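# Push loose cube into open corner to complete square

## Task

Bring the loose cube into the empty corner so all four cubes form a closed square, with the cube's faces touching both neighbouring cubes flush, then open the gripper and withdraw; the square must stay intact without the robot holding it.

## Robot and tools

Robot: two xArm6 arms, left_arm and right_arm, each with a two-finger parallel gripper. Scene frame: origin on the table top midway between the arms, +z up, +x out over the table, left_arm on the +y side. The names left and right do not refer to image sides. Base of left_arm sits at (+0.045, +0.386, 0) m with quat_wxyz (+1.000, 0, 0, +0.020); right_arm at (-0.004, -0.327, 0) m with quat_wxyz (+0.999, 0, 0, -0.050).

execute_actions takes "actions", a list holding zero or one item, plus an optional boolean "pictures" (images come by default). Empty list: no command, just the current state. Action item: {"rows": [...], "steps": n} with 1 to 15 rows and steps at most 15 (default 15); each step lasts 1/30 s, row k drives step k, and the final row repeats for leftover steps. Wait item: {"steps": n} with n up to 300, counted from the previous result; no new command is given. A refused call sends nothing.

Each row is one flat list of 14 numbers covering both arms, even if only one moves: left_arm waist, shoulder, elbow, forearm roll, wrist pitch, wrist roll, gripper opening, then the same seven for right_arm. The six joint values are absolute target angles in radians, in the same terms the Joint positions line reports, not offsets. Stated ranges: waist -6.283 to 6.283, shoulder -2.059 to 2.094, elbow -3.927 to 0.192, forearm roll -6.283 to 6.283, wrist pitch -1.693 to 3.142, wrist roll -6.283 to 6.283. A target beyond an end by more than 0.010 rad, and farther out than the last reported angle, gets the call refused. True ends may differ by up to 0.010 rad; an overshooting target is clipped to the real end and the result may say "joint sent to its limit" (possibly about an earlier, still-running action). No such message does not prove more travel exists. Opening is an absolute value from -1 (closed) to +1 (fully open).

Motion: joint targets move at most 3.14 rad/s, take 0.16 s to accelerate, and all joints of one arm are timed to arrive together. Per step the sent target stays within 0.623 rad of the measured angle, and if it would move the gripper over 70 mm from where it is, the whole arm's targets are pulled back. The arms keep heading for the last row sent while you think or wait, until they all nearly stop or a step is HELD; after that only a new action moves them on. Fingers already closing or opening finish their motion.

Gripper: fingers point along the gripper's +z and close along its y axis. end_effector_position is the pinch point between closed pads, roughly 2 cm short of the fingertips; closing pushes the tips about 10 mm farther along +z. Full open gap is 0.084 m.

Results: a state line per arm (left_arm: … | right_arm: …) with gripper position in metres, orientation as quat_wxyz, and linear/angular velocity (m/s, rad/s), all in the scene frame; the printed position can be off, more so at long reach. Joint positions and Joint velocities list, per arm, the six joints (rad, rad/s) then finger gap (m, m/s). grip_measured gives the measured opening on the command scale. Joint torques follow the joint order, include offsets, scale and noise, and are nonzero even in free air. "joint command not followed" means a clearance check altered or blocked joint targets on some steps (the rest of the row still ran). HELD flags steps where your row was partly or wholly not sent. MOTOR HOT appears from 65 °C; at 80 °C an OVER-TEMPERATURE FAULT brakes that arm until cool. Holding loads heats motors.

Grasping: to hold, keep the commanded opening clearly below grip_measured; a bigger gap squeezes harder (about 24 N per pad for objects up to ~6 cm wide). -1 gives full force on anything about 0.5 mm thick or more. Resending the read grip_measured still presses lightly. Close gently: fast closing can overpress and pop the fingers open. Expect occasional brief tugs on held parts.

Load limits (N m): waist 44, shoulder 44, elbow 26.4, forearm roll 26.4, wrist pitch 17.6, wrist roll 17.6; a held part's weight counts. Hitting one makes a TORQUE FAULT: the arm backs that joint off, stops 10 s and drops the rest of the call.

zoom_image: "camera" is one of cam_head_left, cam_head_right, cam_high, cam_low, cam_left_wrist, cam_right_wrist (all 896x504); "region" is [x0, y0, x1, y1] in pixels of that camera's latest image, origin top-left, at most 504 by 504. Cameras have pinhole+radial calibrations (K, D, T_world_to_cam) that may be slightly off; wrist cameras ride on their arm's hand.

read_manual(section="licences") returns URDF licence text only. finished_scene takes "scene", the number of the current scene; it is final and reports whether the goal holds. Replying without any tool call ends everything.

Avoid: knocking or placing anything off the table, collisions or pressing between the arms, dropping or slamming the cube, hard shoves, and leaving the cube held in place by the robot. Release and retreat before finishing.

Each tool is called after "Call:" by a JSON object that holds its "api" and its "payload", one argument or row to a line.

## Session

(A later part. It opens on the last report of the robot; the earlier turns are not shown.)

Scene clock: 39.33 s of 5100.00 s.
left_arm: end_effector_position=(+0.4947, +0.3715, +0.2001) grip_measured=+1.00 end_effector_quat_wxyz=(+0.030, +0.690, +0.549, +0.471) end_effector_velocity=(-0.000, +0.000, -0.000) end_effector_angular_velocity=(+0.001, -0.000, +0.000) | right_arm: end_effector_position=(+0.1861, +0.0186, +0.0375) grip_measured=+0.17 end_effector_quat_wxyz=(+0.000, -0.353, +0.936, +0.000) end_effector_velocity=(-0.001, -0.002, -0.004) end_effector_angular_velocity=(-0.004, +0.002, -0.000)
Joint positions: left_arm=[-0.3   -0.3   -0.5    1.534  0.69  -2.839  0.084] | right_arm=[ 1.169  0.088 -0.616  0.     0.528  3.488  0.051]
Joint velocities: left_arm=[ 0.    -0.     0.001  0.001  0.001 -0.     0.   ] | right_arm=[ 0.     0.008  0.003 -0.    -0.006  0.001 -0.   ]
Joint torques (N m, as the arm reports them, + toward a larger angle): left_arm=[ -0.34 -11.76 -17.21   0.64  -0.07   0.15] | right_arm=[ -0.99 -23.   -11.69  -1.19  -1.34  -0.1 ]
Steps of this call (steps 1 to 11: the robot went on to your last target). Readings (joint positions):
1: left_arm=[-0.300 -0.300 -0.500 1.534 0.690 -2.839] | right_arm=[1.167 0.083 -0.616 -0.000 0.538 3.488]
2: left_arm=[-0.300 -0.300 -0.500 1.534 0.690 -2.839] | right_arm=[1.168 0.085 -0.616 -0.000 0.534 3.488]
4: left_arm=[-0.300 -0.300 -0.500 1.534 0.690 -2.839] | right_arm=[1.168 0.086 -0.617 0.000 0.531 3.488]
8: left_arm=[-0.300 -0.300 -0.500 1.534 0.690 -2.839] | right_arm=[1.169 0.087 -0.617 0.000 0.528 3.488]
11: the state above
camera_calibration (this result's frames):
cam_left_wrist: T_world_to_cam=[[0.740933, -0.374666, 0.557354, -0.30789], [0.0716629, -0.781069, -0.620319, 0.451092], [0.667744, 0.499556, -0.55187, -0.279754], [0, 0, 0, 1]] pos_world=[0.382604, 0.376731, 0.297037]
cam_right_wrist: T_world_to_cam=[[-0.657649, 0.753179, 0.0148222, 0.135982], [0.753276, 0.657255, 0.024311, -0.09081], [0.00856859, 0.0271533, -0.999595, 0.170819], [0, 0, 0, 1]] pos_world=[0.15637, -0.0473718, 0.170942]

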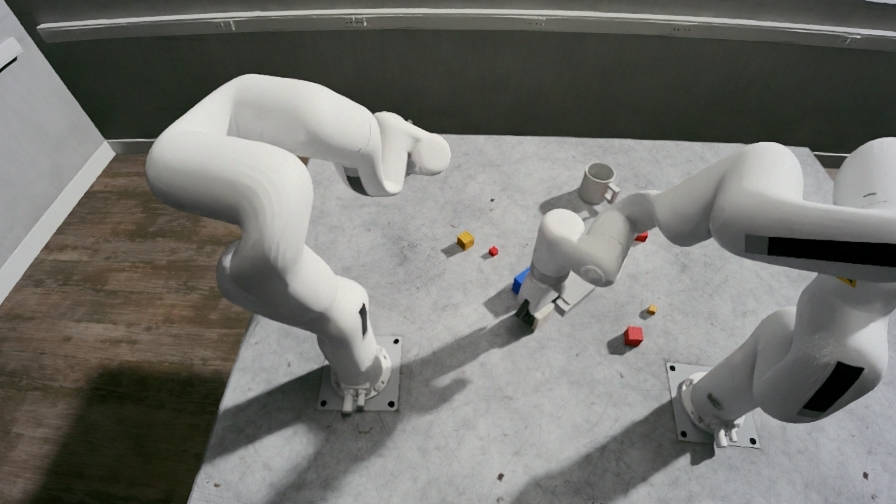

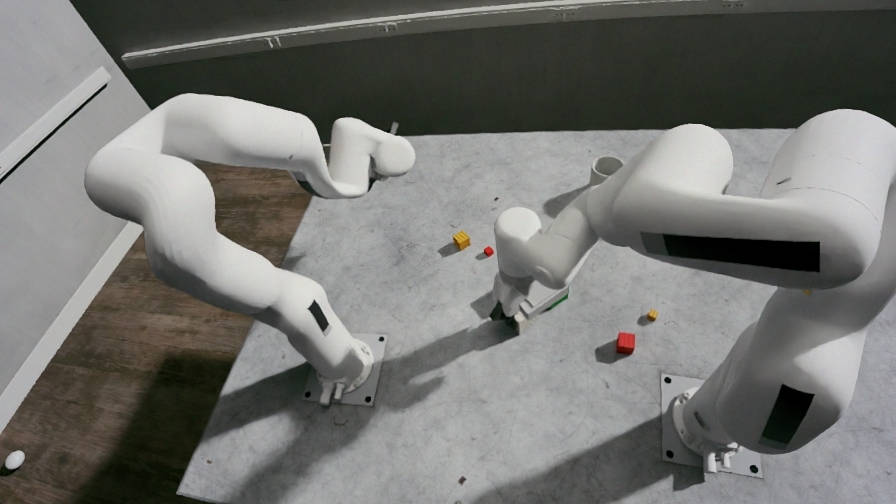

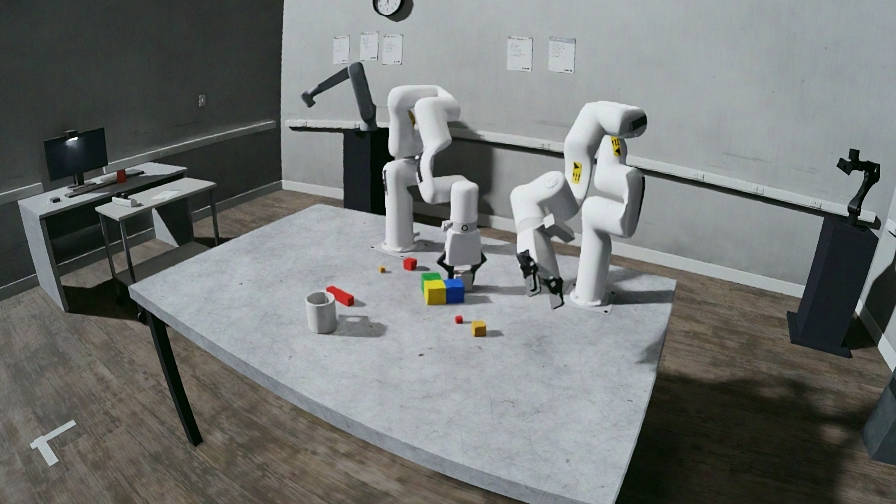

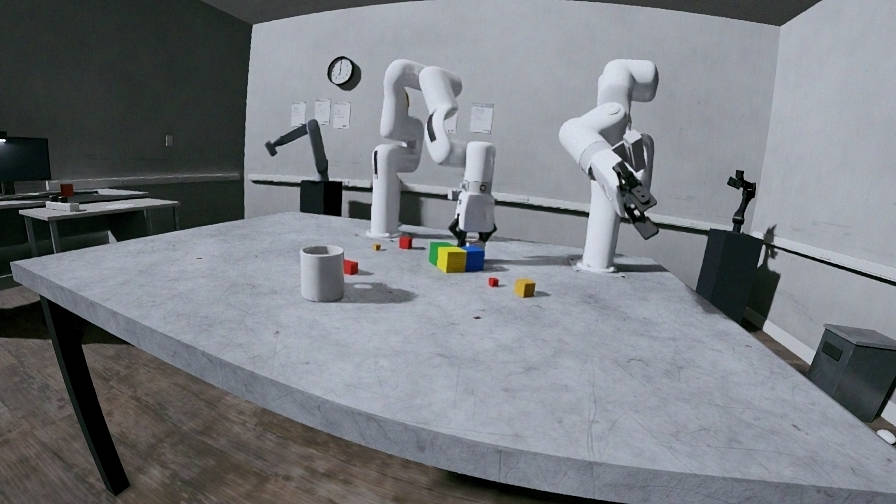

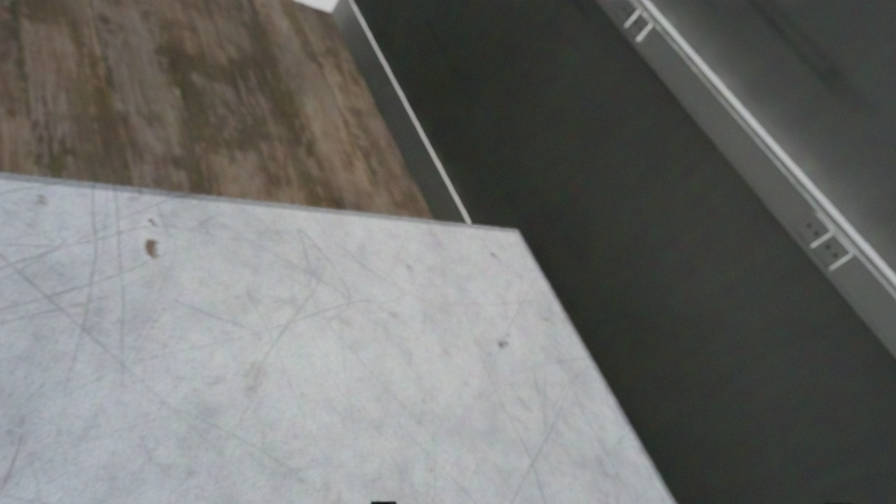

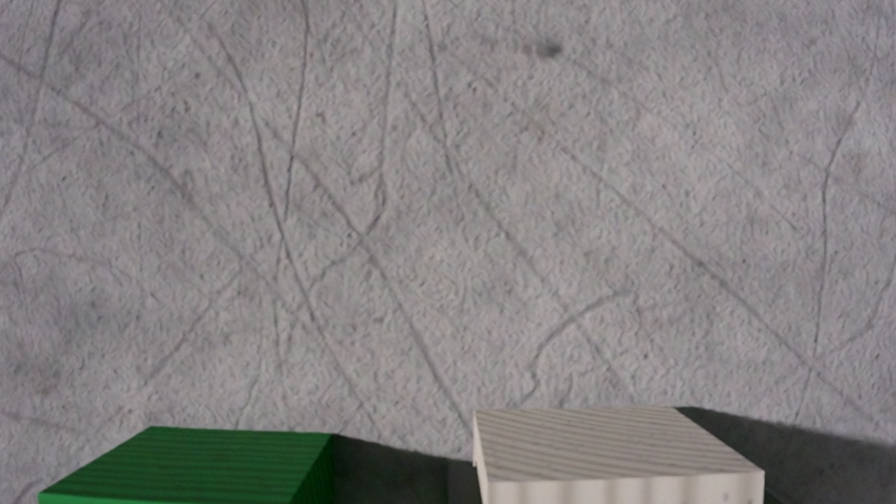

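Call:
{"api": "execute_actions", "payload": {
  "actions": []
}}

Scene clock: 42.93 s of 5100.00 s.
left_arm: end_effector_position=(+0.4947, +0.3715, +0.2001) grip_measured=+1.00 end_effector_quat_wxyz=(+0.030, +0.690, +0.549, +0.471) end_effector_velocity=(+0.000, -0.000, +0.001) end_effector_angular_velocity=(+0.000, -0.002, -0.001) | right_arm: end_effector_position=(+0.1861, +0.0184, +0.0370) grip_measured=+0.17 end_effector_quat_wxyz=(+0.000, -0.353, +0.936, -0.000) end_effector_velocity=(-0.000, -0.000, -0.000) end_effector_angular_velocity=(-0.000, +0.001, +0.000)
Joint positions: left_arm=[-0.3   -0.3   -0.5    1.534  0.69  -2.839  0.084] | right_arm=[ 1.169  0.089 -0.616 -0.     0.527  3.488  0.051]
Joint velocities: left_arm=[-0.    -0.001 -0.001  0.001  0.    -0.    -0.   ] | right_arm=[ 0.    -0.     0.001  0.001  0.    -0.001  0.   ]
Joint torques (N m, as the arm reports them, + toward a larger angle): left_arm=[ -0.3  -11.89 -17.29   0.71  -0.11   0.17] | right_arm=[ -0.73 -22.74 -11.12  -0.52  -1.31  -0.29]
Steps of this call (steps 1 to 30: the robot went on to your last target; steps 31 to 90: nothing new was sent; then 0.60 s passed at rest). Readings (joint positions):
1: left_arm=[-0.300 -0.300 -0.500 1.534 0.690 -2.839] | right_arm=[1.169 0.088 -0.616 0.000 0.528 3.488]
2: left_arm=[-0.300 -0.300 -0.500 1.534 0.690 -2.839] | right_arm=[1.169 0.088 -0.616 0.000 0.527 3.488]
4: left_arm=[-0.300 -0.300 -0.500 1.534 0.690 -2.839] | right_arm=[1.169 0.089 -0.616 0.000 0.527 3.488]
8: left_arm=[-0.300 -0.300 -0.500 1.534 0.690 -2.839] | right_arm=[1.169 0.089 -0.616 0.000 0.527 3.488]
90: the state above
All arms were judged still, so your last target was given up. Only a new action makes them travel on or press farther. Fingers that are still opening or closing keep moving.
camera_calibration (this result's frames):
cam_left_wrist: T_world_to_cam=[[0.740933, -0.374666, 0.557354, -0.30789], [0.0716629, -0.781069, -0.620319, 0.451092], [0.667744, 0.499556, -0.55187, -0.279755], [0, 0, 0, 1]] pos_world=[0.382604, 0.376731, 0.297037]
cam_right_wrist: T_world_to_cam=[[-0.657548, 0.753272, 0.0145568, 0.13611], [0.753367, 0.657174, 0.0236867, -0.0906291], [0.00827614, 0.0265417, -0.999613, 0.170383], [0, 0, 0, 1]] pos_world=[0.156366, -0.0474907, 0.170483]

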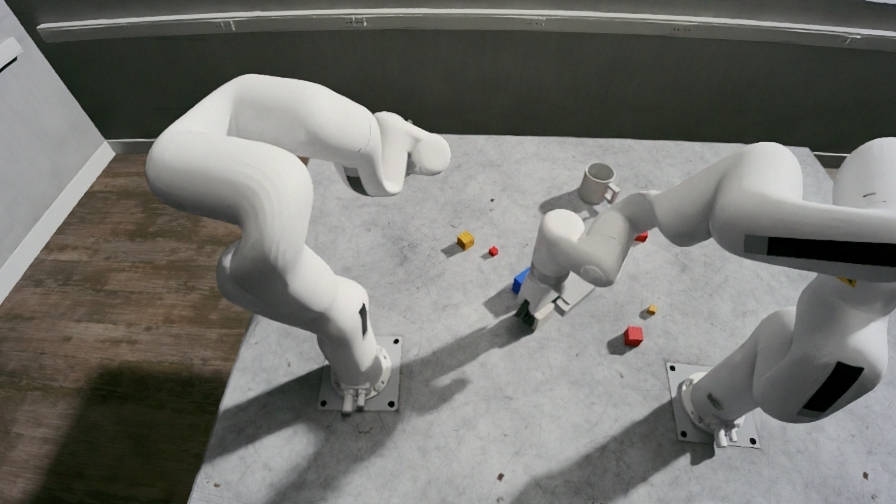

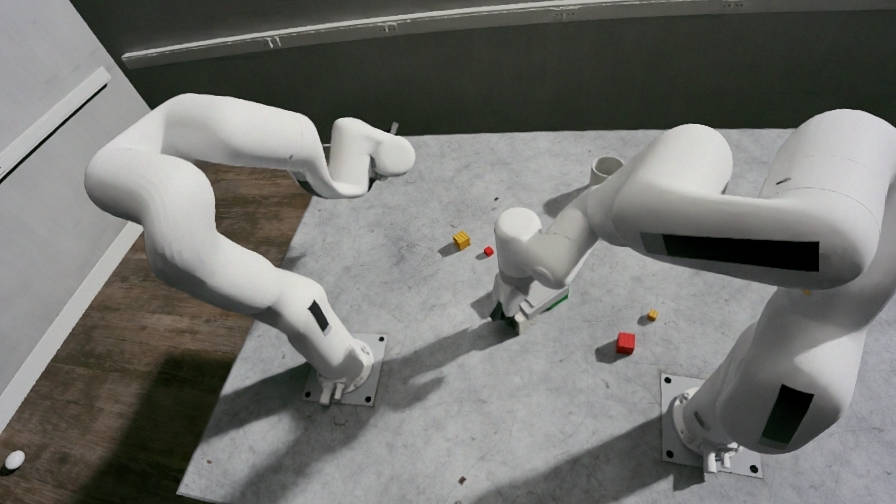

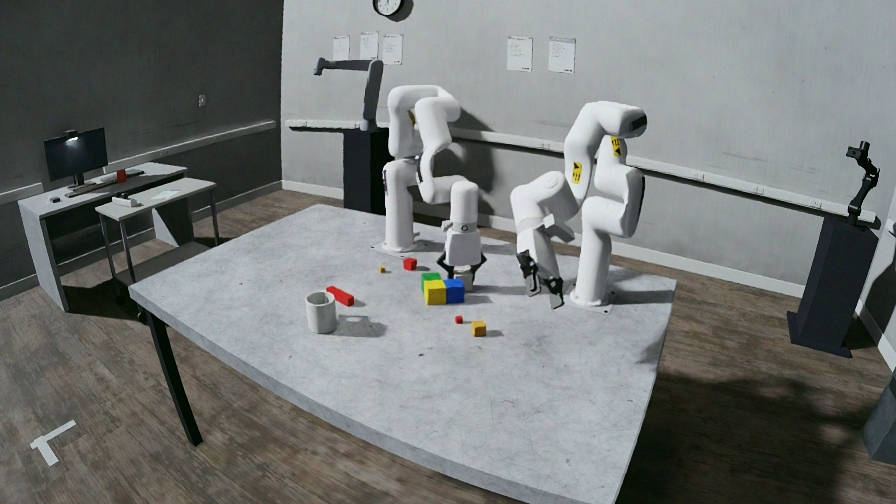

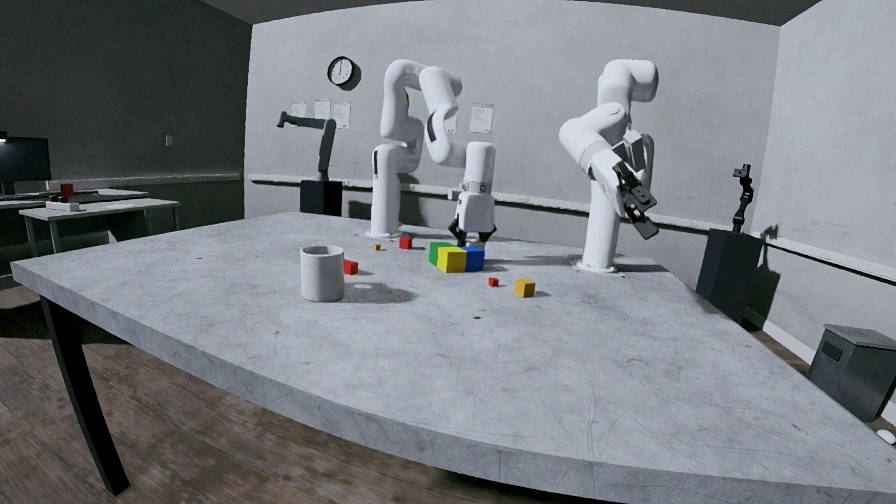

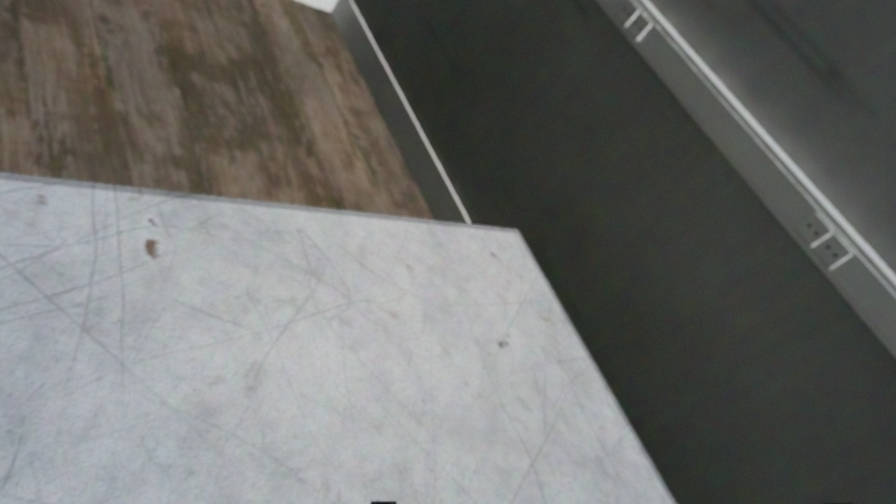

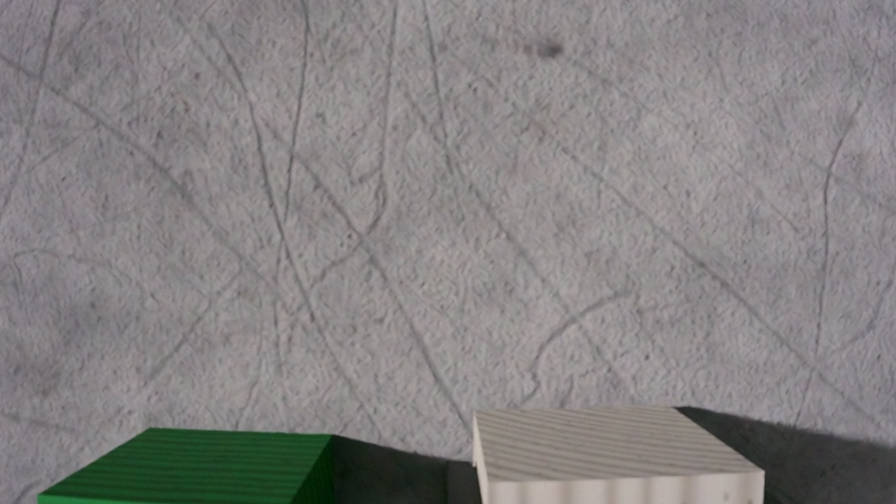

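Call:
{"api": "zoom_image", "payload": {
  "camera": "cam_right_wrist",
  "region": [440, 380, 720, 504]
}}

Call:
{"api": "zoom_image", "payload": {
  "camera": "cam_right_wrist",
  "region": [120, 380, 400, 504]
}}

Region (440, 380, 720, 504) of cam_right_wrist's 896x504 image, scaled by 1.800, with more detail than that image has; it fills the top 223 rows of this view, and the rest is white.

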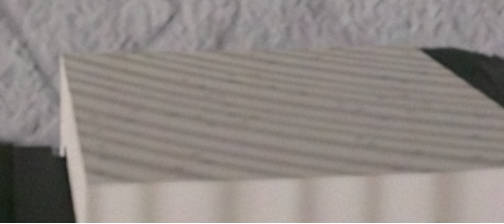

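Region (120, 380, 400, 504) of cam_right_wrist's 896x504 image, scaled by 1.800, with more detail than that image has; it fills the top 223 rows of this view, and the rest is white.

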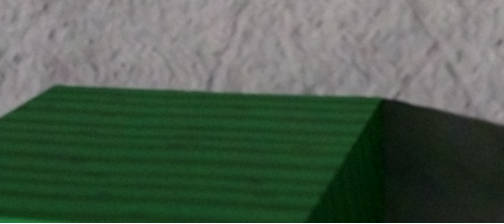

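Call:
{"api": "execute_actions", "payload": {
  "actions": [
    {"rows":[[-0.3,-0.3,-0.5,1.534,0.69,-2.839,1,1.1681,0.0905,-0.6178,0,0.5273,3.4877,-0.45],[-0.3,-0.3,-0.5,1.534,0.69,-2.839,1,1.1670,0.0938,-0.6222,0,0.5284,3.4866,-0.45],[-0.3,-0.3,-0.5,1.534,0.69,-2.839,1,1.1656,0.0983,-0.6282,0,0.5299,3.4852,-0.45],[-0.3,-0.3,-0.5,1.534,0.69,-2.839,1,1.1641,0.1029,-0.6343,0,0.5314,3.4837,-0.45],[-0.3,-0.3,-0.5,1.534,0.69,-2.839,1,1.1630,0.1061,-0.6386,0,0.5325,3.4826,-0.45],[-0.3,-0.3,-0.5,1.534,0.69,-2.839,1,1.1626,0.1074,-0.6403,0,0.5329,3.4822,-0.45],[-0.3,-0.3,-0.5,1.534,0.69,-2.839,1,1.1626,0.1090,-0.6402,0,0.5312,3.4822,-0.45],[-0.3,-0.3,-0.5,1.534,0.69,-2.839,1,1.1626,0.1130,-0.6399,0,0.5269,3.4822,-0.45],[-0.3,-0.3,-0.5,1.534,0.69,-2.839,1,1.1626,0.1178,-0.6395,0,0.5217,3.4822,-0.45],[-0.3,-0.3,-0.5,1.534,0.69,-2.839,1,1.1626,0.1218,-0.6392,0,0.5174,3.4822,-0.45],[-0.3,-0.3,-0.5,1.534,0.69,-2.839,1,1.1626,0.1234,-0.6391,0,0.5157,3.4822,-0.45],[-0.3,-0.3,-0.5,1.534,0.69,-2.839,1,1.1626,0.1234,-0.6391,0,0.5157,3.4822,-0.45],[-0.3,-0.3,-0.5,1.534,0.69,-2.839,1,1.1626,0.1234,-0.6391,0,0.5157,3.4822,-0.45],[-0.3,-0.3,-0.5,1.534,0.69,-2.839,1,1.1626,0.1234,-0.6391,0,0.5157,3.4822,-0.2],[-0.3,-0.3,-0.5,1.534,0.69,-2.839,1,1.1626,0.1234,-0.6391,0,0.5157,3.4822,0.05]],"steps":15}
  ],
  "pictures": false
}}

Call:
{"api": "execute_actions", "payload": {
  "actions": [
    {"rows":[[-0.3,-0.3,-0.5,1.534,0.69,-2.839,1,1.1626,0.1234,-0.6391,0,0.5157,3.4822,0.25],[-0.3,-0.3,-0.5,1.534,0.69,-2.839,1,1.1626,0.1234,-0.6391,0,0.5157,3.4822,0.45],[-0.3,-0.3,-0.5,1.534,0.69,-2.839,1,1.1626,0.1234,-0.6391,0,0.5157,3.4822,0.45],[-0.3,-0.3,-0.5,1.534,0.69,-2.839,1,1.1626,0.1234,-0.6391,0,0.5157,3.4822,0.45],[-0.3,-0.3,-0.5,1.534,0.69,-2.839,1,1.1626,0.1234,-0.6391,0,0.5157,3.4822,0.45],[-0.3,-0.3,-0.5,1.534,0.69,-2.839,1,1.1626,0.1187,-0.6394,0,0.5207,3.4822,0.45],[-0.3,-0.3,-0.5,1.534,0.69,-2.839,1,1.1626,0.1077,-0.6402,0,0.5325,3.4822,0.45],[-0.3,-0.3,-0.5,1.534,0.69,-2.839,1,1.1626,0.0923,-0.6417,0,0.5494,3.4822,0.45],[-0.3,-0.3,-0.5,1.534,0.69,-2.839,1,1.1626,0.0727,-0.6441,0,0.5714,3.4822,0.45],[-0.3,-0.3,-0.5,1.534,0.69,-2.839,1,1.1626,0.0521,-0.6473,0,0.5952,3.4822,0.45],[-0.3,-0.3,-0.5,1.534,0.69,-2.839,1,1.1626,0.0321,-0.6511,0,0.6190,3.4822,0.45],[-0.3,-0.3,-0.5,1.534,0.69,-2.839,1,1.1626,0.0140,-0.6551,0,0.6411,3.4822,0.45],[-0.3,-0.3,-0.5,1.534,0.69,-2.839,1,1.1626,-0.0022,-0.6594,0,0.6616,3.4822,0.45],[-0.3,-0.3,-0.5,1.534,0.69,-2.839,1,1.1626,-0.0142,-0.6629,0,0.6771,3.4822,0.45],[-0.3,-0.3,-0.5,1.534,0.69,-2.839,1,1.1626,-0.0207,-0.6649,0,0.6856,3.4822,0.45]],"steps":15}
  ],
  "pictures": false
}}

Call:
{"api": "execute_actions", "payload": {
  "actions": [
    {"rows":[[-0.3,-0.3,-0.5,1.534,0.69,-2.839,1,1.1631,-0.0204,-0.6652,0,0.6857,3.4759,0.45],[-0.3,-0.3,-0.5,1.534,0.69,-2.839,1,1.1645,-0.0197,-0.6661,0,0.6858,3.4574,0.45],[-0.3,-0.3,-0.5,1.534,0.69,-2.839,1,1.1669,-0.0184,-0.6676,0,0.6861,3.4266,0.45],[-0.3,-0.3,-0.5,1.534,0.69,-2.839,1,1.1701,-0.0167,-0.6697,0,0.6864,3.3845,0.4],[-0.3,-0.3,-0.5,1.534,0.69,-2.839,1,1.1742,-0.0146,-0.6722,0,0.6868,3.3316,0.3],[-0.3,-0.3,-0.5,1.534,0.69,-2.839,1,1.1791,-0.0120,-0.6753,0,0.6873,3.2687,0.2],[-0.3,-0.3,-0.5,1.534,0.69,-2.839,1,1.1846,-0.0091,-0.6788,0,0.6879,3.1970,0.1],[-0.3,-0.3,-0.5,1.534,0.69,-2.839,1,1.1907,-0.0059,-0.6827,0,0.6886,3.1176,0.0],[-0.3,-0.3,-0.5,1.534,0.69,-2.839,1,1.1973,-0.0024,-0.6868,0,0.6893,3.0320,-0.1],[-0.3,-0.3,-0.5,1.534,0.69,-2.839,1,1.2043,0.0012,-0.6912,0,0.6900,2.9418,-0.2],[-0.3,-0.3,-0.5,1.534,0.69,-2.839,1,1.2115,0.0050,-0.6958,0,0.6908,2.8483,-0.3],[-0.3,-0.3,-0.5,1.534,0.69,-2.839,1,1.2189,0.0089,-0.7005,0,0.6916,2.7531,-0.4],[-0.3,-0.3,-0.5,1.534,0.69,-2.839,1,1.2262,0.0128,-0.7051,0,0.6923,2.6578,-0.5],[-0.3,-0.3,-0.5,1.534,0.69,-2.839,1,1.2334,0.0166,-0.7096,0,0.6931,2.5643,-0.6],[-0.3,-0.3,-0.5,1.534,0.69,-2.839,1,1.2404,0.0202,-0.7141,0,0.6938,2.4741,-0.65]],"steps":15}
  ],
  "pictures": false
}}

Call:
{"api": "execute_actions", "payload": {
  "actions": [
    {"rows":[[-0.3,-0.3,-0.5,1.534,0.69,-2.839,1,1.2470,0.0237,-0.7182,0,0.6945,2.3885,-0.65],[-0.3,-0.3,-0.5,1.534,0.69,-2.839,1,1.2531,0.0269,-0.7221,0,0.6952,2.3091,-0.65],[-0.3,-0.3,-0.5,1.534,0.69,-2.839,1,1.2586,0.0298,-0.7256,0,0.6958,2.2374,-0.65],[-0.3,-0.3,-0.5,1.534,0.69,-2.839,1,1.2635,0.0324,-0.7287,0,0.6963,2.1745,-0.65],[-0.3,-0.3,-0.5,1.534,0.69,-2.839,1,1.2676,0.0345,-0.7312,0,0.6967,2.1216,-0.65],[-0.3,-0.3,-0.5,1.534,0.69,-2.839,1,1.2708,0.0362,-0.7333,0,0.6970,2.0795,-0.65],[-0.3,-0.3,-0.5,1.534,0.69,-2.839,1,1.2732,0.0375,-0.7348,0,0.6973,2.0487,-0.65],[-0.3,-0.3,-0.5,1.534,0.69,-2.839,1,1.2746,0.0382,-0.7357,0,0.6974,2.0302,-0.65],[-0.3,-0.3,-0.5,1.534,0.69,-2.839,1,1.2751,0.0408,-0.7353,0,0.6945,2.0239,-0.65],[-0.3,-0.3,-0.5,1.534,0.69,-2.839,1,1.2751,0.0478,-0.7331,0,0.6853,2.0239,-0.65],[-0.3,-0.3,-0.5,1.534,0.69,-2.839,1,1.2751,0.0584,-0.7300,0,0.6716,2.0239,-0.65],[-0.3,-0.3,-0.5,1.534,0.69,-2.839,1,1.2751,0.0729,-0.7262,0,0.6533,2.0239,-0.65],[-0.3,-0.3,-0.5,1.534,0.69,-2.839,1,1.2751,0.0902,-0.7223,0,0.6321,2.0239,-0.65],[-0.3,-0.3,-0.5,1.534,0.69,-2.839,1,1.2751,0.1079,-0.7189,0,0.6110,2.0239,-0.65],[-0.3,-0.3,-0.5,1.534,0.69,-2.839,1,1.2751,0.1261,-0.7161,0,0.5900,2.0239,-0.65]],"steps":15}
  ],
  "pictures": false
}}

Call:
{"api": "execute_actions", "payload": {
  "actions": [
    {"rows":[[-0.3,-0.3,-0.5,1.534,0.69,-2.839,1,1.2751,0.1421,-0.7140,0,0.5719,2.0239,-0.65],[-0.3,-0.3,-0.5,1.534,0.69,-2.839,1,1.2751,0.1543,-0.7128,0,0.5585,2.0239,-0.65],[-0.3,-0.3,-0.5,1.534,0.69,-2.839,1,1.2751,0.1625,-0.7120,0,0.5495,2.0239,-0.65],[-0.3,-0.3,-0.5,1.534,0.69,-2.839,1,1.2738,0.1647,-0.7110,0,0.5463,2.0226,-0.65],[-0.3,-0.3,-0.5,1.534,0.69,-2.839,1,1.2711,0.1635,-0.7093,0,0.5458,2.0199,-0.65],[-0.3,-0.3,-0.5,1.534,0.69,-2.839,1,1.2677,0.1620,-0.7072,0,0.5452,2.0165,-0.65],[-0.3,-0.3,-0.5,1.534,0.69,-2.839,1,1.2637,0.1602,-0.7047,0,0.5445,2.0125,-0.65],[-0.3,-0.3,-0.5,1.534,0.69,-2.839,1,1.2596,0.1584,-0.7022,0,0.5438,2.0084,-0.65],[-0.3,-0.3,-0.5,1.534,0.69,-2.839,1,1.2556,0.1566,-0.6997,0,0.5431,2.0044,-0.65],[-0.3,-0.3,-0.5,1.534,0.69,-2.839,1,1.2509,0.1545,-0.6968,0,0.5423,1.9997,-0.65],[-0.3,-0.3,-0.5,1.534,0.69,-2.839,1,1.2462,0.1524,-0.6939,0,0.5415,1.9950,-0.65],[-0.3,-0.3,-0.5,1.534,0.69,-2.839,1,1.2415,0.1504,-0.6910,0,0.5406,1.9903,-0.65],[-0.3,-0.3,-0.5,1.534,0.69,-2.839,1,1.2367,0.1483,-0.6881,0,0.5398,1.9855,-0.65],[-0.3,-0.3,-0.5,1.534,0.69,-2.839,1,1.2320,0.1462,-0.6852,0,0.5390,1.9808,-0.65],[-0.3,-0.3,-0.5,1.534,0.69,-2.839,1,1.2273,0.1441,-0.6823,0,0.5382,1.9761,-0.65]],"steps":15}
  ],
  "pictures": false
}}

Call:
{"api": "execute_actions", "payload": {
  "actions": [
    {"rows":[[-0.3,-0.3,-0.5,1.534,0.69,-2.839,1,1.2226,0.1420,-0.6794,0,0.5374,1.9714,-0.65],[-0.3,-0.3,-0.5,1.534,0.69,-2.839,1,1.2179,0.1399,-0.6764,0,0.5365,1.9667,-0.65],[-0.3,-0.3,-0.5,1.534,0.69,-2.839,1,1.2139,0.1381,-0.6739,0,0.5358,1.9627,-0.65],[-0.3,-0.3,-0.5,1.534,0.69,-2.839,1,1.2105,0.1366,-0.6719,0,0.5353,1.9593,-0.65],[-0.3,-0.3,-0.5,1.534,0.69,-2.839,1,1.2078,0.1354,-0.6702,0,0.5348,1.9566,-0.65]],"steps":12}
  ]
}}

Scene clock: 68.13 s of 5100.00 s.
left_arm: end_effector_position=(+0.4947, +0.3715, +0.2001) grip_measured=+1.00 end_effector_quat_wxyz=(+0.030, +0.690, +0.549, +0.471) end_effector_velocity=(+0.000, -0.000, +0.001) end_effector_angular_velocity=(-0.001, -0.001, -0.000) | right_arm: end_effector_position=(+0.1912, +0.0228, +0.0320) grip_measured=+0.17 end_effector_quat_wxyz=(-0.000, -0.353, +0.936, -0.000) end_effector_velocity=(+0.007, +0.013, +0.003) end_effector_angular_velocity=(+0.032, -0.018, +0.001)
Joint positions: left_arm=[-0.3   -0.3   -0.5    1.534  0.69  -2.839  0.084] | right_arm=[ 1.163  0.122 -0.639  0.     0.518  3.482  0.051]
Joint velocities: left_arm=[ 0.    -0.001 -0.     0.    -0.     0.     0.   ] | right_arm=[ 0.     0.017 -0.022 -0.001 -0.031 -0.001 -0.   ]
Joint torques (N m, as the arm reports them, + toward a larger angle): left_arm=[ -0.04 -12.06 -17.2    0.76  -0.07   0.15] | right_arm=[  0.05 -23.   -10.02  -0.59  -1.23   0.24]
Steps of this call (steps 1 to 90: nothing new was sent; then 21.70 s passed at rest; steps 91 to 105: all 15 steps of this action). Readings (joint positions):
91: left_arm=[-0.300 -0.300 -0.500 1.534 0.690 -2.839] | right_arm=[1.168 0.089 -0.616 0.000 0.527 3.488]
92: left_arm=[-0.300 -0.300 -0.500 1.534 0.690 -2.839] | right_arm=[1.168 0.089 -0.616 0.000 0.527 3.488]
94: left_arm=[-0.300 -0.300 -0.500 1.534 0.690 -2.839] | right_arm=[1.168 0.092 -0.620 0.000 0.528 3.487]
98: left_arm=[-0.300 -0.300 -0.500 1.534 0.690 -2.839] | right_arm=[1.164 0.104 -0.636 -0.000 0.531 3.483]
105: the state above

Scene clock: 68.63 s of 5100.00 s.
left_arm: end_effector_position=(+0.4947, +0.3715, +0.2001) grip_measured=+1.00 end_effector_quat_wxyz=(+0.030, +0.690, +0.549, +0.471) end_effector_velocity=(-0.000, -0.001, -0.000) end_effector_angular_velocity=(-0.001, +0.001, -0.002) | right_arm: end_effector_position=(+0.1917, +0.0238, +0.0673) grip_measured=+0.44 end_effector_quat_wxyz=(+0.001, -0.353, +0.936, +0.001) end_effector_velocity=(+0.007, +0.013, +0.199) end_effector_angular_velocity=(+0.040, -0.022, +0.000)
Joint positions: left_arm=[-0.3   -0.3   -0.5    1.534  0.69  -2.839  0.084] | right_arm=[ 1.163  0.025 -0.654 -0.     0.627  3.482  0.063]
Joint velocities: left_arm=[-0.001  0.     0.    -0.001 -0.001 -0.    -0.   ] | right_arm=[-0.    -0.5   -0.126 -0.     0.581 -0.     0.   ]
Joint torques (N m, as the arm reports them, + toward a larger angle): left_arm=[ -0.05 -12.15 -17.26   0.78  -0.04   0.16] | right_arm=[ -0.04 -19.49 -11.01  -0.52  -1.66  -0.22]
Steps of this call (steps 1 to 15: all 15 steps of this action). Readings (joint positions):
1: left_arm=[-0.300 -0.300 -0.500 1.534 0.690 -2.839] | right_arm=[1.163 0.122 -0.639 0.000 0.517 3.482]
2: left_arm=[-0.300 -0.300 -0.500 1.534 0.690 -2.839] | right_arm=[1.163 0.122 -0.639 0.000 0.516 3.482]
4: left_arm=[-0.300 -0.300 -0.500 1.534 0.690 -2.839] | right_arm=[1.163 0.123 -0.639 -0.000 0.516 3.482]
8: left_arm=[-0.300 -0.300 -0.500 1.534 0.690 -2.839] | right_arm=[1.163 0.120 -0.639 0.000 0.520 3.482]
15: the state above

Scene clock: 69.13 s of 5100.00 s.
left_arm: end_effector_position=(+0.4947, +0.3715, +0.2001) grip_measured=+1.00 end_effector_quat_wxyz=(+0.030, +0.690, +0.549, +0.471) end_effector_velocity=(+0.000, -0.000, +0.000) end_effector_angular_velocity=(-0.001, -0.001, +0.000) | right_arm: end_effector_position=(+0.1790, +0.0379, +0.0849) grip_measured=-0.62 end_effector_quat_wxyz=(-0.000, -0.619, +0.785, -0.000) end_effector_velocity=(-0.053, +0.064, +0.002) end_effector_angular_velocity=(+0.004, -0.001, +2.599)
Joint positions: left_arm=[-0.3   -0.3   -0.5    1.534  0.69  -2.839  0.084] | right_arm=[ 1.207  0.003 -0.692 -0.     0.69   2.912  0.017]
Joint velocities: left_arm=[-0.    -0.001 -0.    -0.001  0.    -0.    -0.   ] | right_arm=[ 0.187  0.096 -0.121 -0.     0.021 -2.411 -0.083]
Joint torques (N m, as the arm reports them, + toward a larger angle): left_arm=[ -0.26 -11.99 -17.13   0.61  -0.12   0.26] | right_arm=[ -0.21 -22.09 -12.45  -0.64  -1.74  -0.31]
Steps of this call (steps 1 to 15: all 15 steps of this action). Readings (joint positions):
1: left_arm=[-0.300 -0.300 -0.500 1.534 0.690 -2.839] | right_arm=[1.163 0.010 -0.658 -0.000 0.646 3.482]
2: left_arm=[-0.300 -0.300 -0.500 1.534 0.690 -2.839] | right_arm=[1.163 -0.002 -0.662 -0.000 0.659 3.481]
4: left_arm=[-0.300 -0.300 -0.500 1.534 0.690 -2.839] | right_arm=[1.164 -0.014 -0.666 -0.000 0.674 3.467]
8: left_arm=[-0.300 -0.300 -0.500 1.534 0.690 -2.839] | right_arm=[1.172 -0.014 -0.670 0.000 0.685 3.359]
15: the state above

Scene clock: 69.63 s of 5100.00 s.
left_arm: end_effector_position=(+0.4947, +0.3715, +0.2001) grip_measured=+1.00 end_effector_quat_wxyz=(+0.030, +0.690, +0.549, +0.471) end_effector_velocity=(+0.000, -0.000, -0.000) end_effector_angular_velocity=(-0.000, +0.000, -0.000) | right_arm: end_effector_position=(+0.1590, +0.0611, +0.0718) grip_measured=-0.67 end_effector_quat_wxyz=(-0.001, +0.908, -0.419, -0.000) end_effector_velocity=(-0.006, -0.003, -0.166) end_effector_angular_velocity=(-0.025, +0.010, +0.189)
Joint positions: left_arm=[-0.3   -0.3   -0.5    1.534  0.69  -2.839  0.084] | right_arm=[ 1.274  0.071 -0.727 -0.     0.654  2.039  0.015]
Joint velocities: left_arm=[-0.001  0.    -0.    -0.     0.     0.    -0.   ] | right_arm=[ 0.01   0.404  0.093  0.    -0.47  -0.179 -0.   ]
Joint torques (N m, as the arm reports them, + toward a larger angle): left_arm=[ -0.32 -12.05 -17.13   0.71  -0.02   0.16] | right_arm=[ -0.11 -20.59 -11.15  -0.41  -1.47   0.05]
Steps of this call (steps 1 to 15: all 15 steps of this action). Readings (joint positions):
1: left_arm=[-0.300 -0.300 -0.500 1.534 0.690 -2.839] | right_arm=[1.213 0.006 -0.697 -0.000 0.691 2.830]
2: left_arm=[-0.300 -0.300 -0.500 1.534 0.690 -2.839] | right_arm=[1.220 0.010 -0.701 -0.000 0.692 2.746]
4: left_arm=[-0.300 -0.300 -0.500 1.534 0.690 -2.839] | right_arm=[1.233 0.016 -0.709 -0.000 0.693 2.575]
8: left_arm=[-0.300 -0.300 -0.500 1.534 0.690 -2.839] | right_arm=[1.257 0.029 -0.725 -0.000 0.696 2.262]
15: the state above

Scene clock: 70.13 s of 5100.00 s.
left_arm: end_effector_position=(+0.4947, +0.3715, +0.2001) grip_measured=+1.00 end_effector_quat_wxyz=(+0.030, +0.690, +0.549, +0.471) end_effector_velocity=(+0.000, -0.000, +0.000) end_effector_angular_velocity=(-0.000, -0.001, -0.001) | right_arm: end_effector_position=(+0.1688, +0.0506, +0.0356) grip_measured=-0.67 end_effector_quat_wxyz=(-0.001, +0.911, -0.412, -0.000) end_effector_velocity=(+0.042, -0.046, -0.003) end_effector_angular_velocity=(-0.005, +0.002, +0.000)
Joint positions: left_arm=[-0.3   -0.3   -0.5    1.534  0.69  -2.839  0.084] | right_arm=[ 1.242  0.15  -0.692  0.     0.541  1.991  0.015]
Joint velocities: left_arm=[-0.     0.    -0.001 -0.    -0.    -0.    -0.   ] | right_arm=[-0.138 -0.055  0.089 -0.    -0.028 -0.138 -0.   ]
Joint torques (N m, as the arm reports them, + toward a larger angle): left_arm=[ -0.54 -11.83 -17.19   0.74   0.     0.2 ] | right_arm=[ -0.69 -24.07 -10.41  -0.74  -1.5   -0.3 ]
Steps of this call (steps 1 to 15: all 15 steps of this action). Readings (joint positions):
1: left_arm=[-0.300 -0.300 -0.500 1.534 0.690 -2.839] | right_arm=[1.274 0.085 -0.724 -0.000 0.637 2.034]
2: left_arm=[-0.300 -0.300 -0.500 1.534 0.690 -2.839] | right_arm=[1.274 0.101 -0.721 0.000 0.619 2.031]
4: left_arm=[-0.300 -0.300 -0.500 1.534 0.690 -2.839] | right_arm=[1.275 0.132 -0.715 0.000 0.586 2.027]
8: left_arm=[-0.300 -0.300 -0.500 1.534 0.690 -2.839] | right_arm=[1.270 0.159 -0.708 0.000 0.553 2.019]
15: the state above

Scene clock: 70.53 s of 5100.00 s.
left_arm: end_effector_position=(+0.4947, +0.3715, +0.2001) grip_measured=+1.00 end_effector_quat_wxyz=(+0.030, +0.690, +0.549, +0.471) end_effector_velocity=(-0.000, -0.000, +0.000) end_effector_angular_velocity=(-0.001, -0.001, +0.000) | right_arm: end_effector_position=(+0.1788, +0.0391, +0.0351) grip_measured=-0.67 end_effector_quat_wxyz=(-0.000, +0.911, -0.412, +0.000) end_effector_velocity=(+0.001, -0.001, +0.000) end_effector_angular_velocity=(+0.001, -0.001, +0.003)
Joint positions: left_arm=[-0.3   -0.3   -0.5    1.534  0.69  -2.839  0.084] | right_arm=[ 1.209  0.136 -0.671 -0.     0.535  1.957  0.015]
Joint velocities: left_arm=[-0.001 -0.002  0.001 -0.001 -0.    -0.     0.   ] | right_arm=[-0.005 -0.003  0.003 -0.    -0.002 -0.007 -0.   ]
Joint torques (N m, as the arm reports them, + toward a larger angle): left_arm=[ -0.26 -12.25 -17.15   0.78  -0.09   0.18] | right_arm=[  0.01 -23.91 -11.05  -0.75  -1.01  -0.19]
Steps of this call (steps 1 to 12: all 12 steps of this action). Readings (joint positions):
1: left_arm=[-0.300 -0.300 -0.500 1.534 0.690 -2.839] | right_arm=[1.238 0.148 -0.689 0.000 0.540 1.987]
2: left_arm=[-0.300 -0.300 -0.500 1.534 0.690 -2.839] | right_arm=[1.233 0.146 -0.686 0.000 0.539 1.982]
4: left_arm=[-0.300 -0.300 -0.500 1.534 0.690 -2.839] | right_arm=[1.224 0.142 -0.680 0.000 0.538 1.973]
8: left_arm=[-0.300 -0.300 -0.500 1.534 0.690 -2.839] | right_arm=[1.211 0.137 -0.672 0.000 0.535 1.960]
12: the state above
camera_calibration (this result's frames):
cam_left_wrist: T_world_to_cam=[[0.740933, -0.374666, 0.557354, -0.30789], [0.0716627, -0.781069, -0.620319, 0.451092], [0.667744, 0.499556, -0.55187, -0.279754], [0, 0, 0, 1]] pos_world=[0.382604, 0.376731, 0.297037]
cam_right_wrist: T_world_to_cam=[[-0.75324, -0.657587, 0.0144524, 0.188059], [-0.657212, 0.753332, 0.0237204, 0.14971], [-0.0264857, 0.00836885, -0.999614, 0.174834], [0, 0, 0, 1]] pos_world=[0.244675, 0.00942101, 0.168498]

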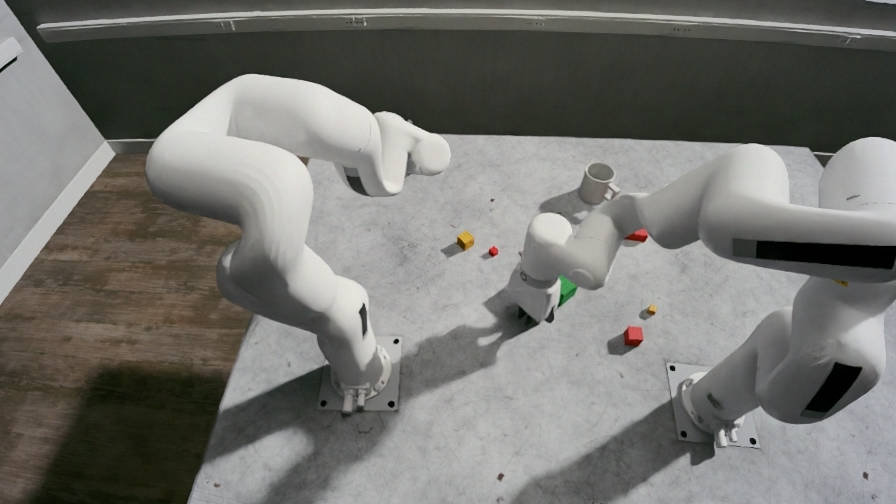

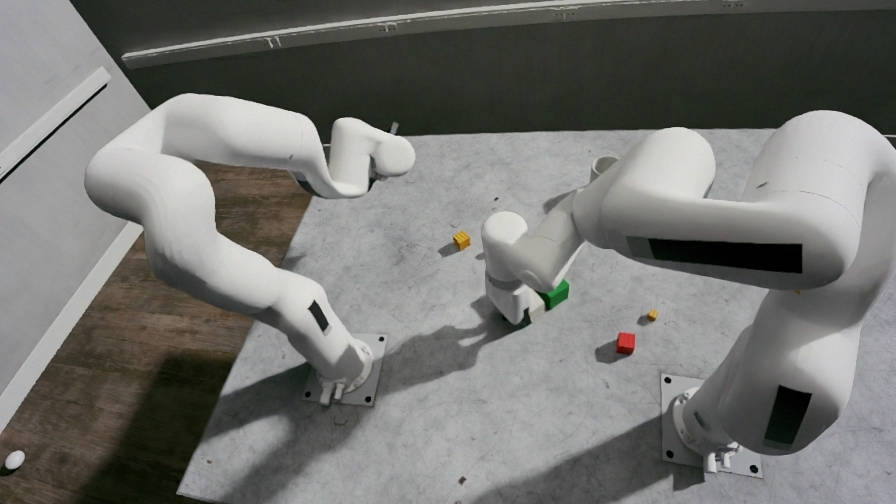

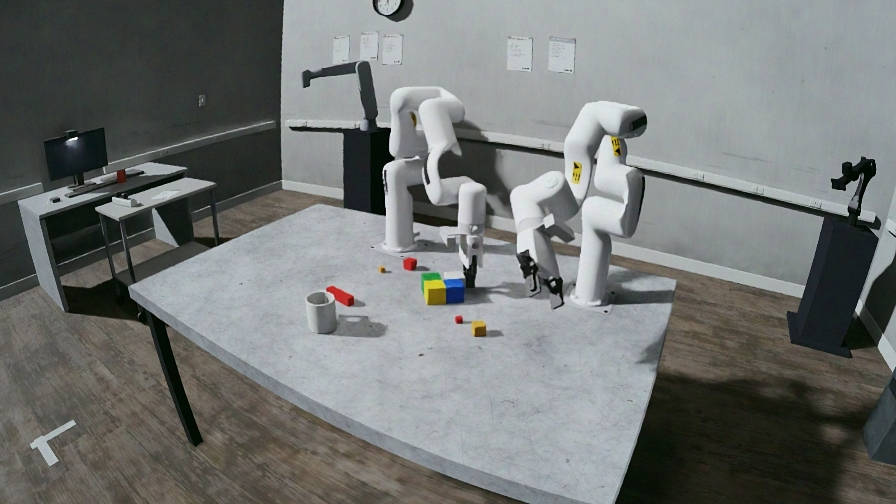

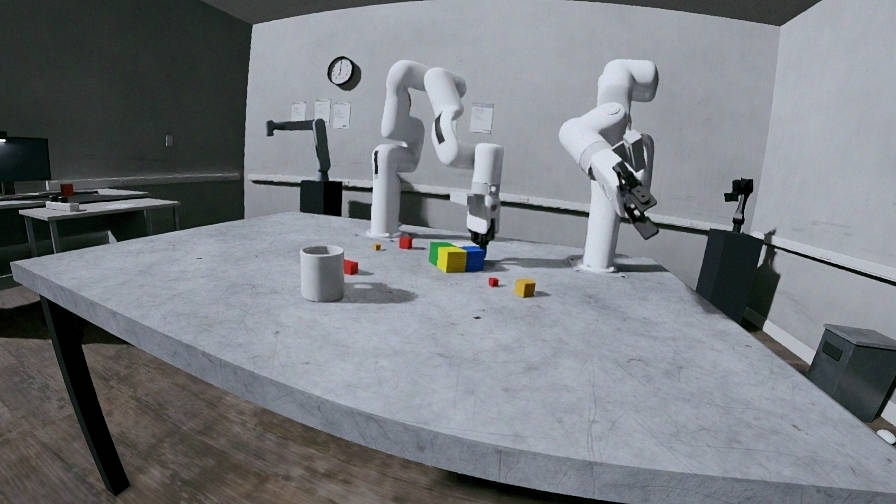

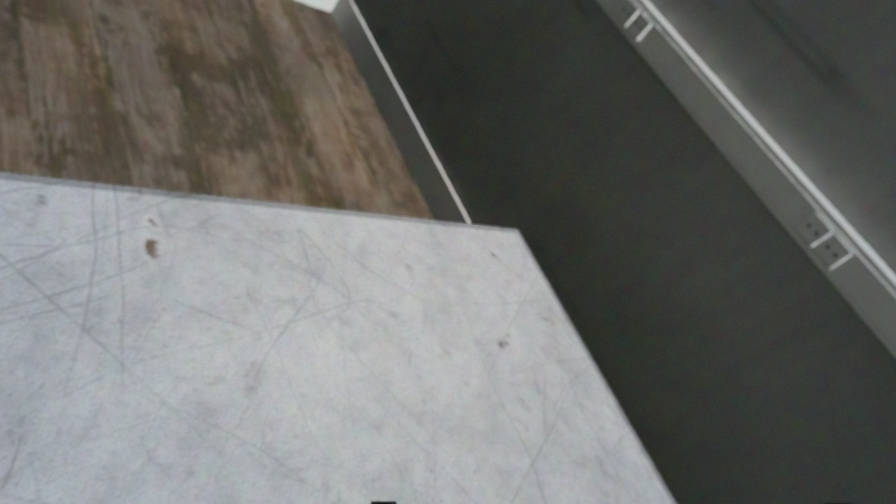

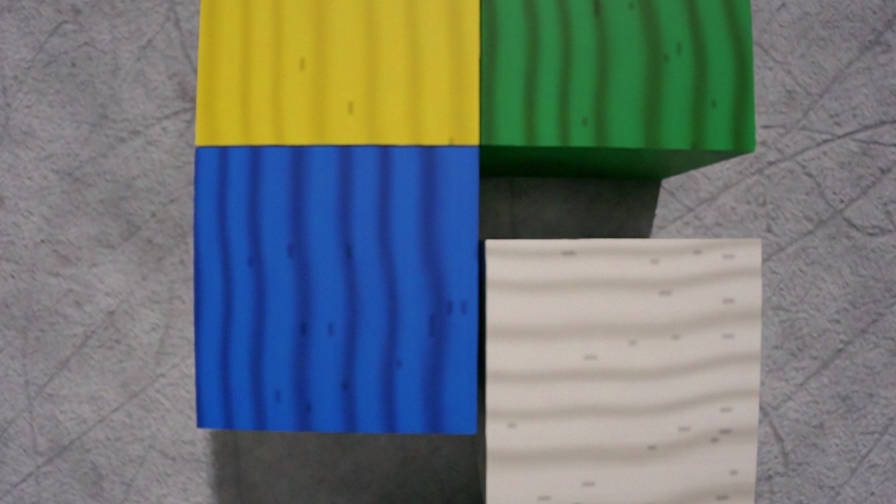

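Call:
{"api": "zoom_image", "payload": {
  "camera": "cam_right_wrist",
  "region": [420, 130, 560, 270]
}}

Call:
{"api": "zoom_image", "payload": {
  "camera": "cam_right_wrist",
  "region": [420, 330, 560, 470]
}}

Call:
{"api": "zoom_image", "payload": {
  "camera": "cam_right_wrist",
  "region": [660, 130, 800, 270]
}}

Region (420, 130, 560, 270) of cam_right_wrist's 896x504 image, scaled by 3.600, with more detail than that image has.

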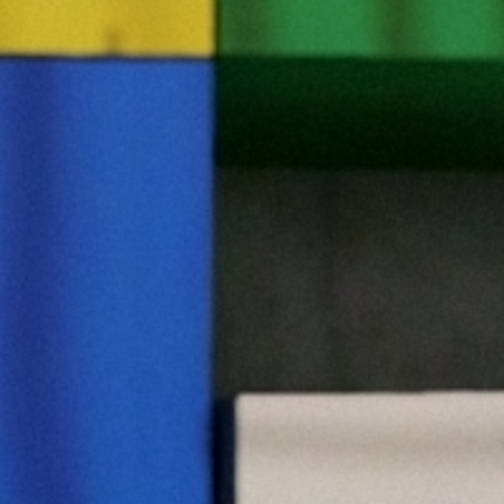

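Region (420, 330, 560, 470) of cam_right_wrist's 896x504 image, scaled by 3.600, with more detail than that image has.

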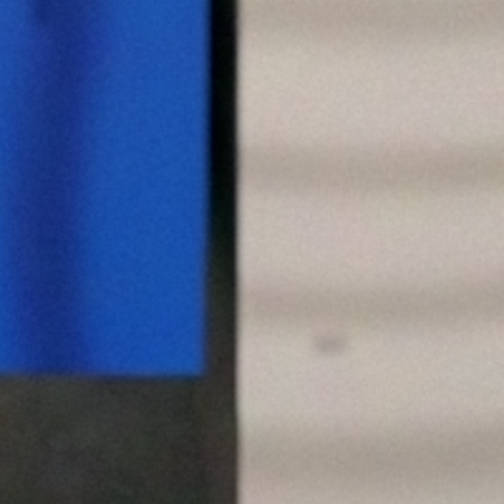

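Region (660, 130, 800, 270) of cam_right_wrist's 896x504 image, scaled by 3.600, with more detail than that image has.

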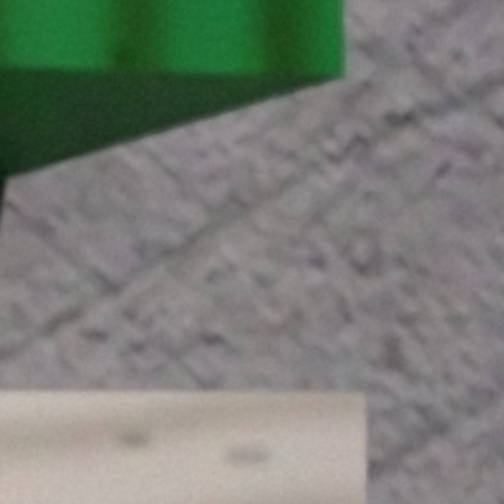

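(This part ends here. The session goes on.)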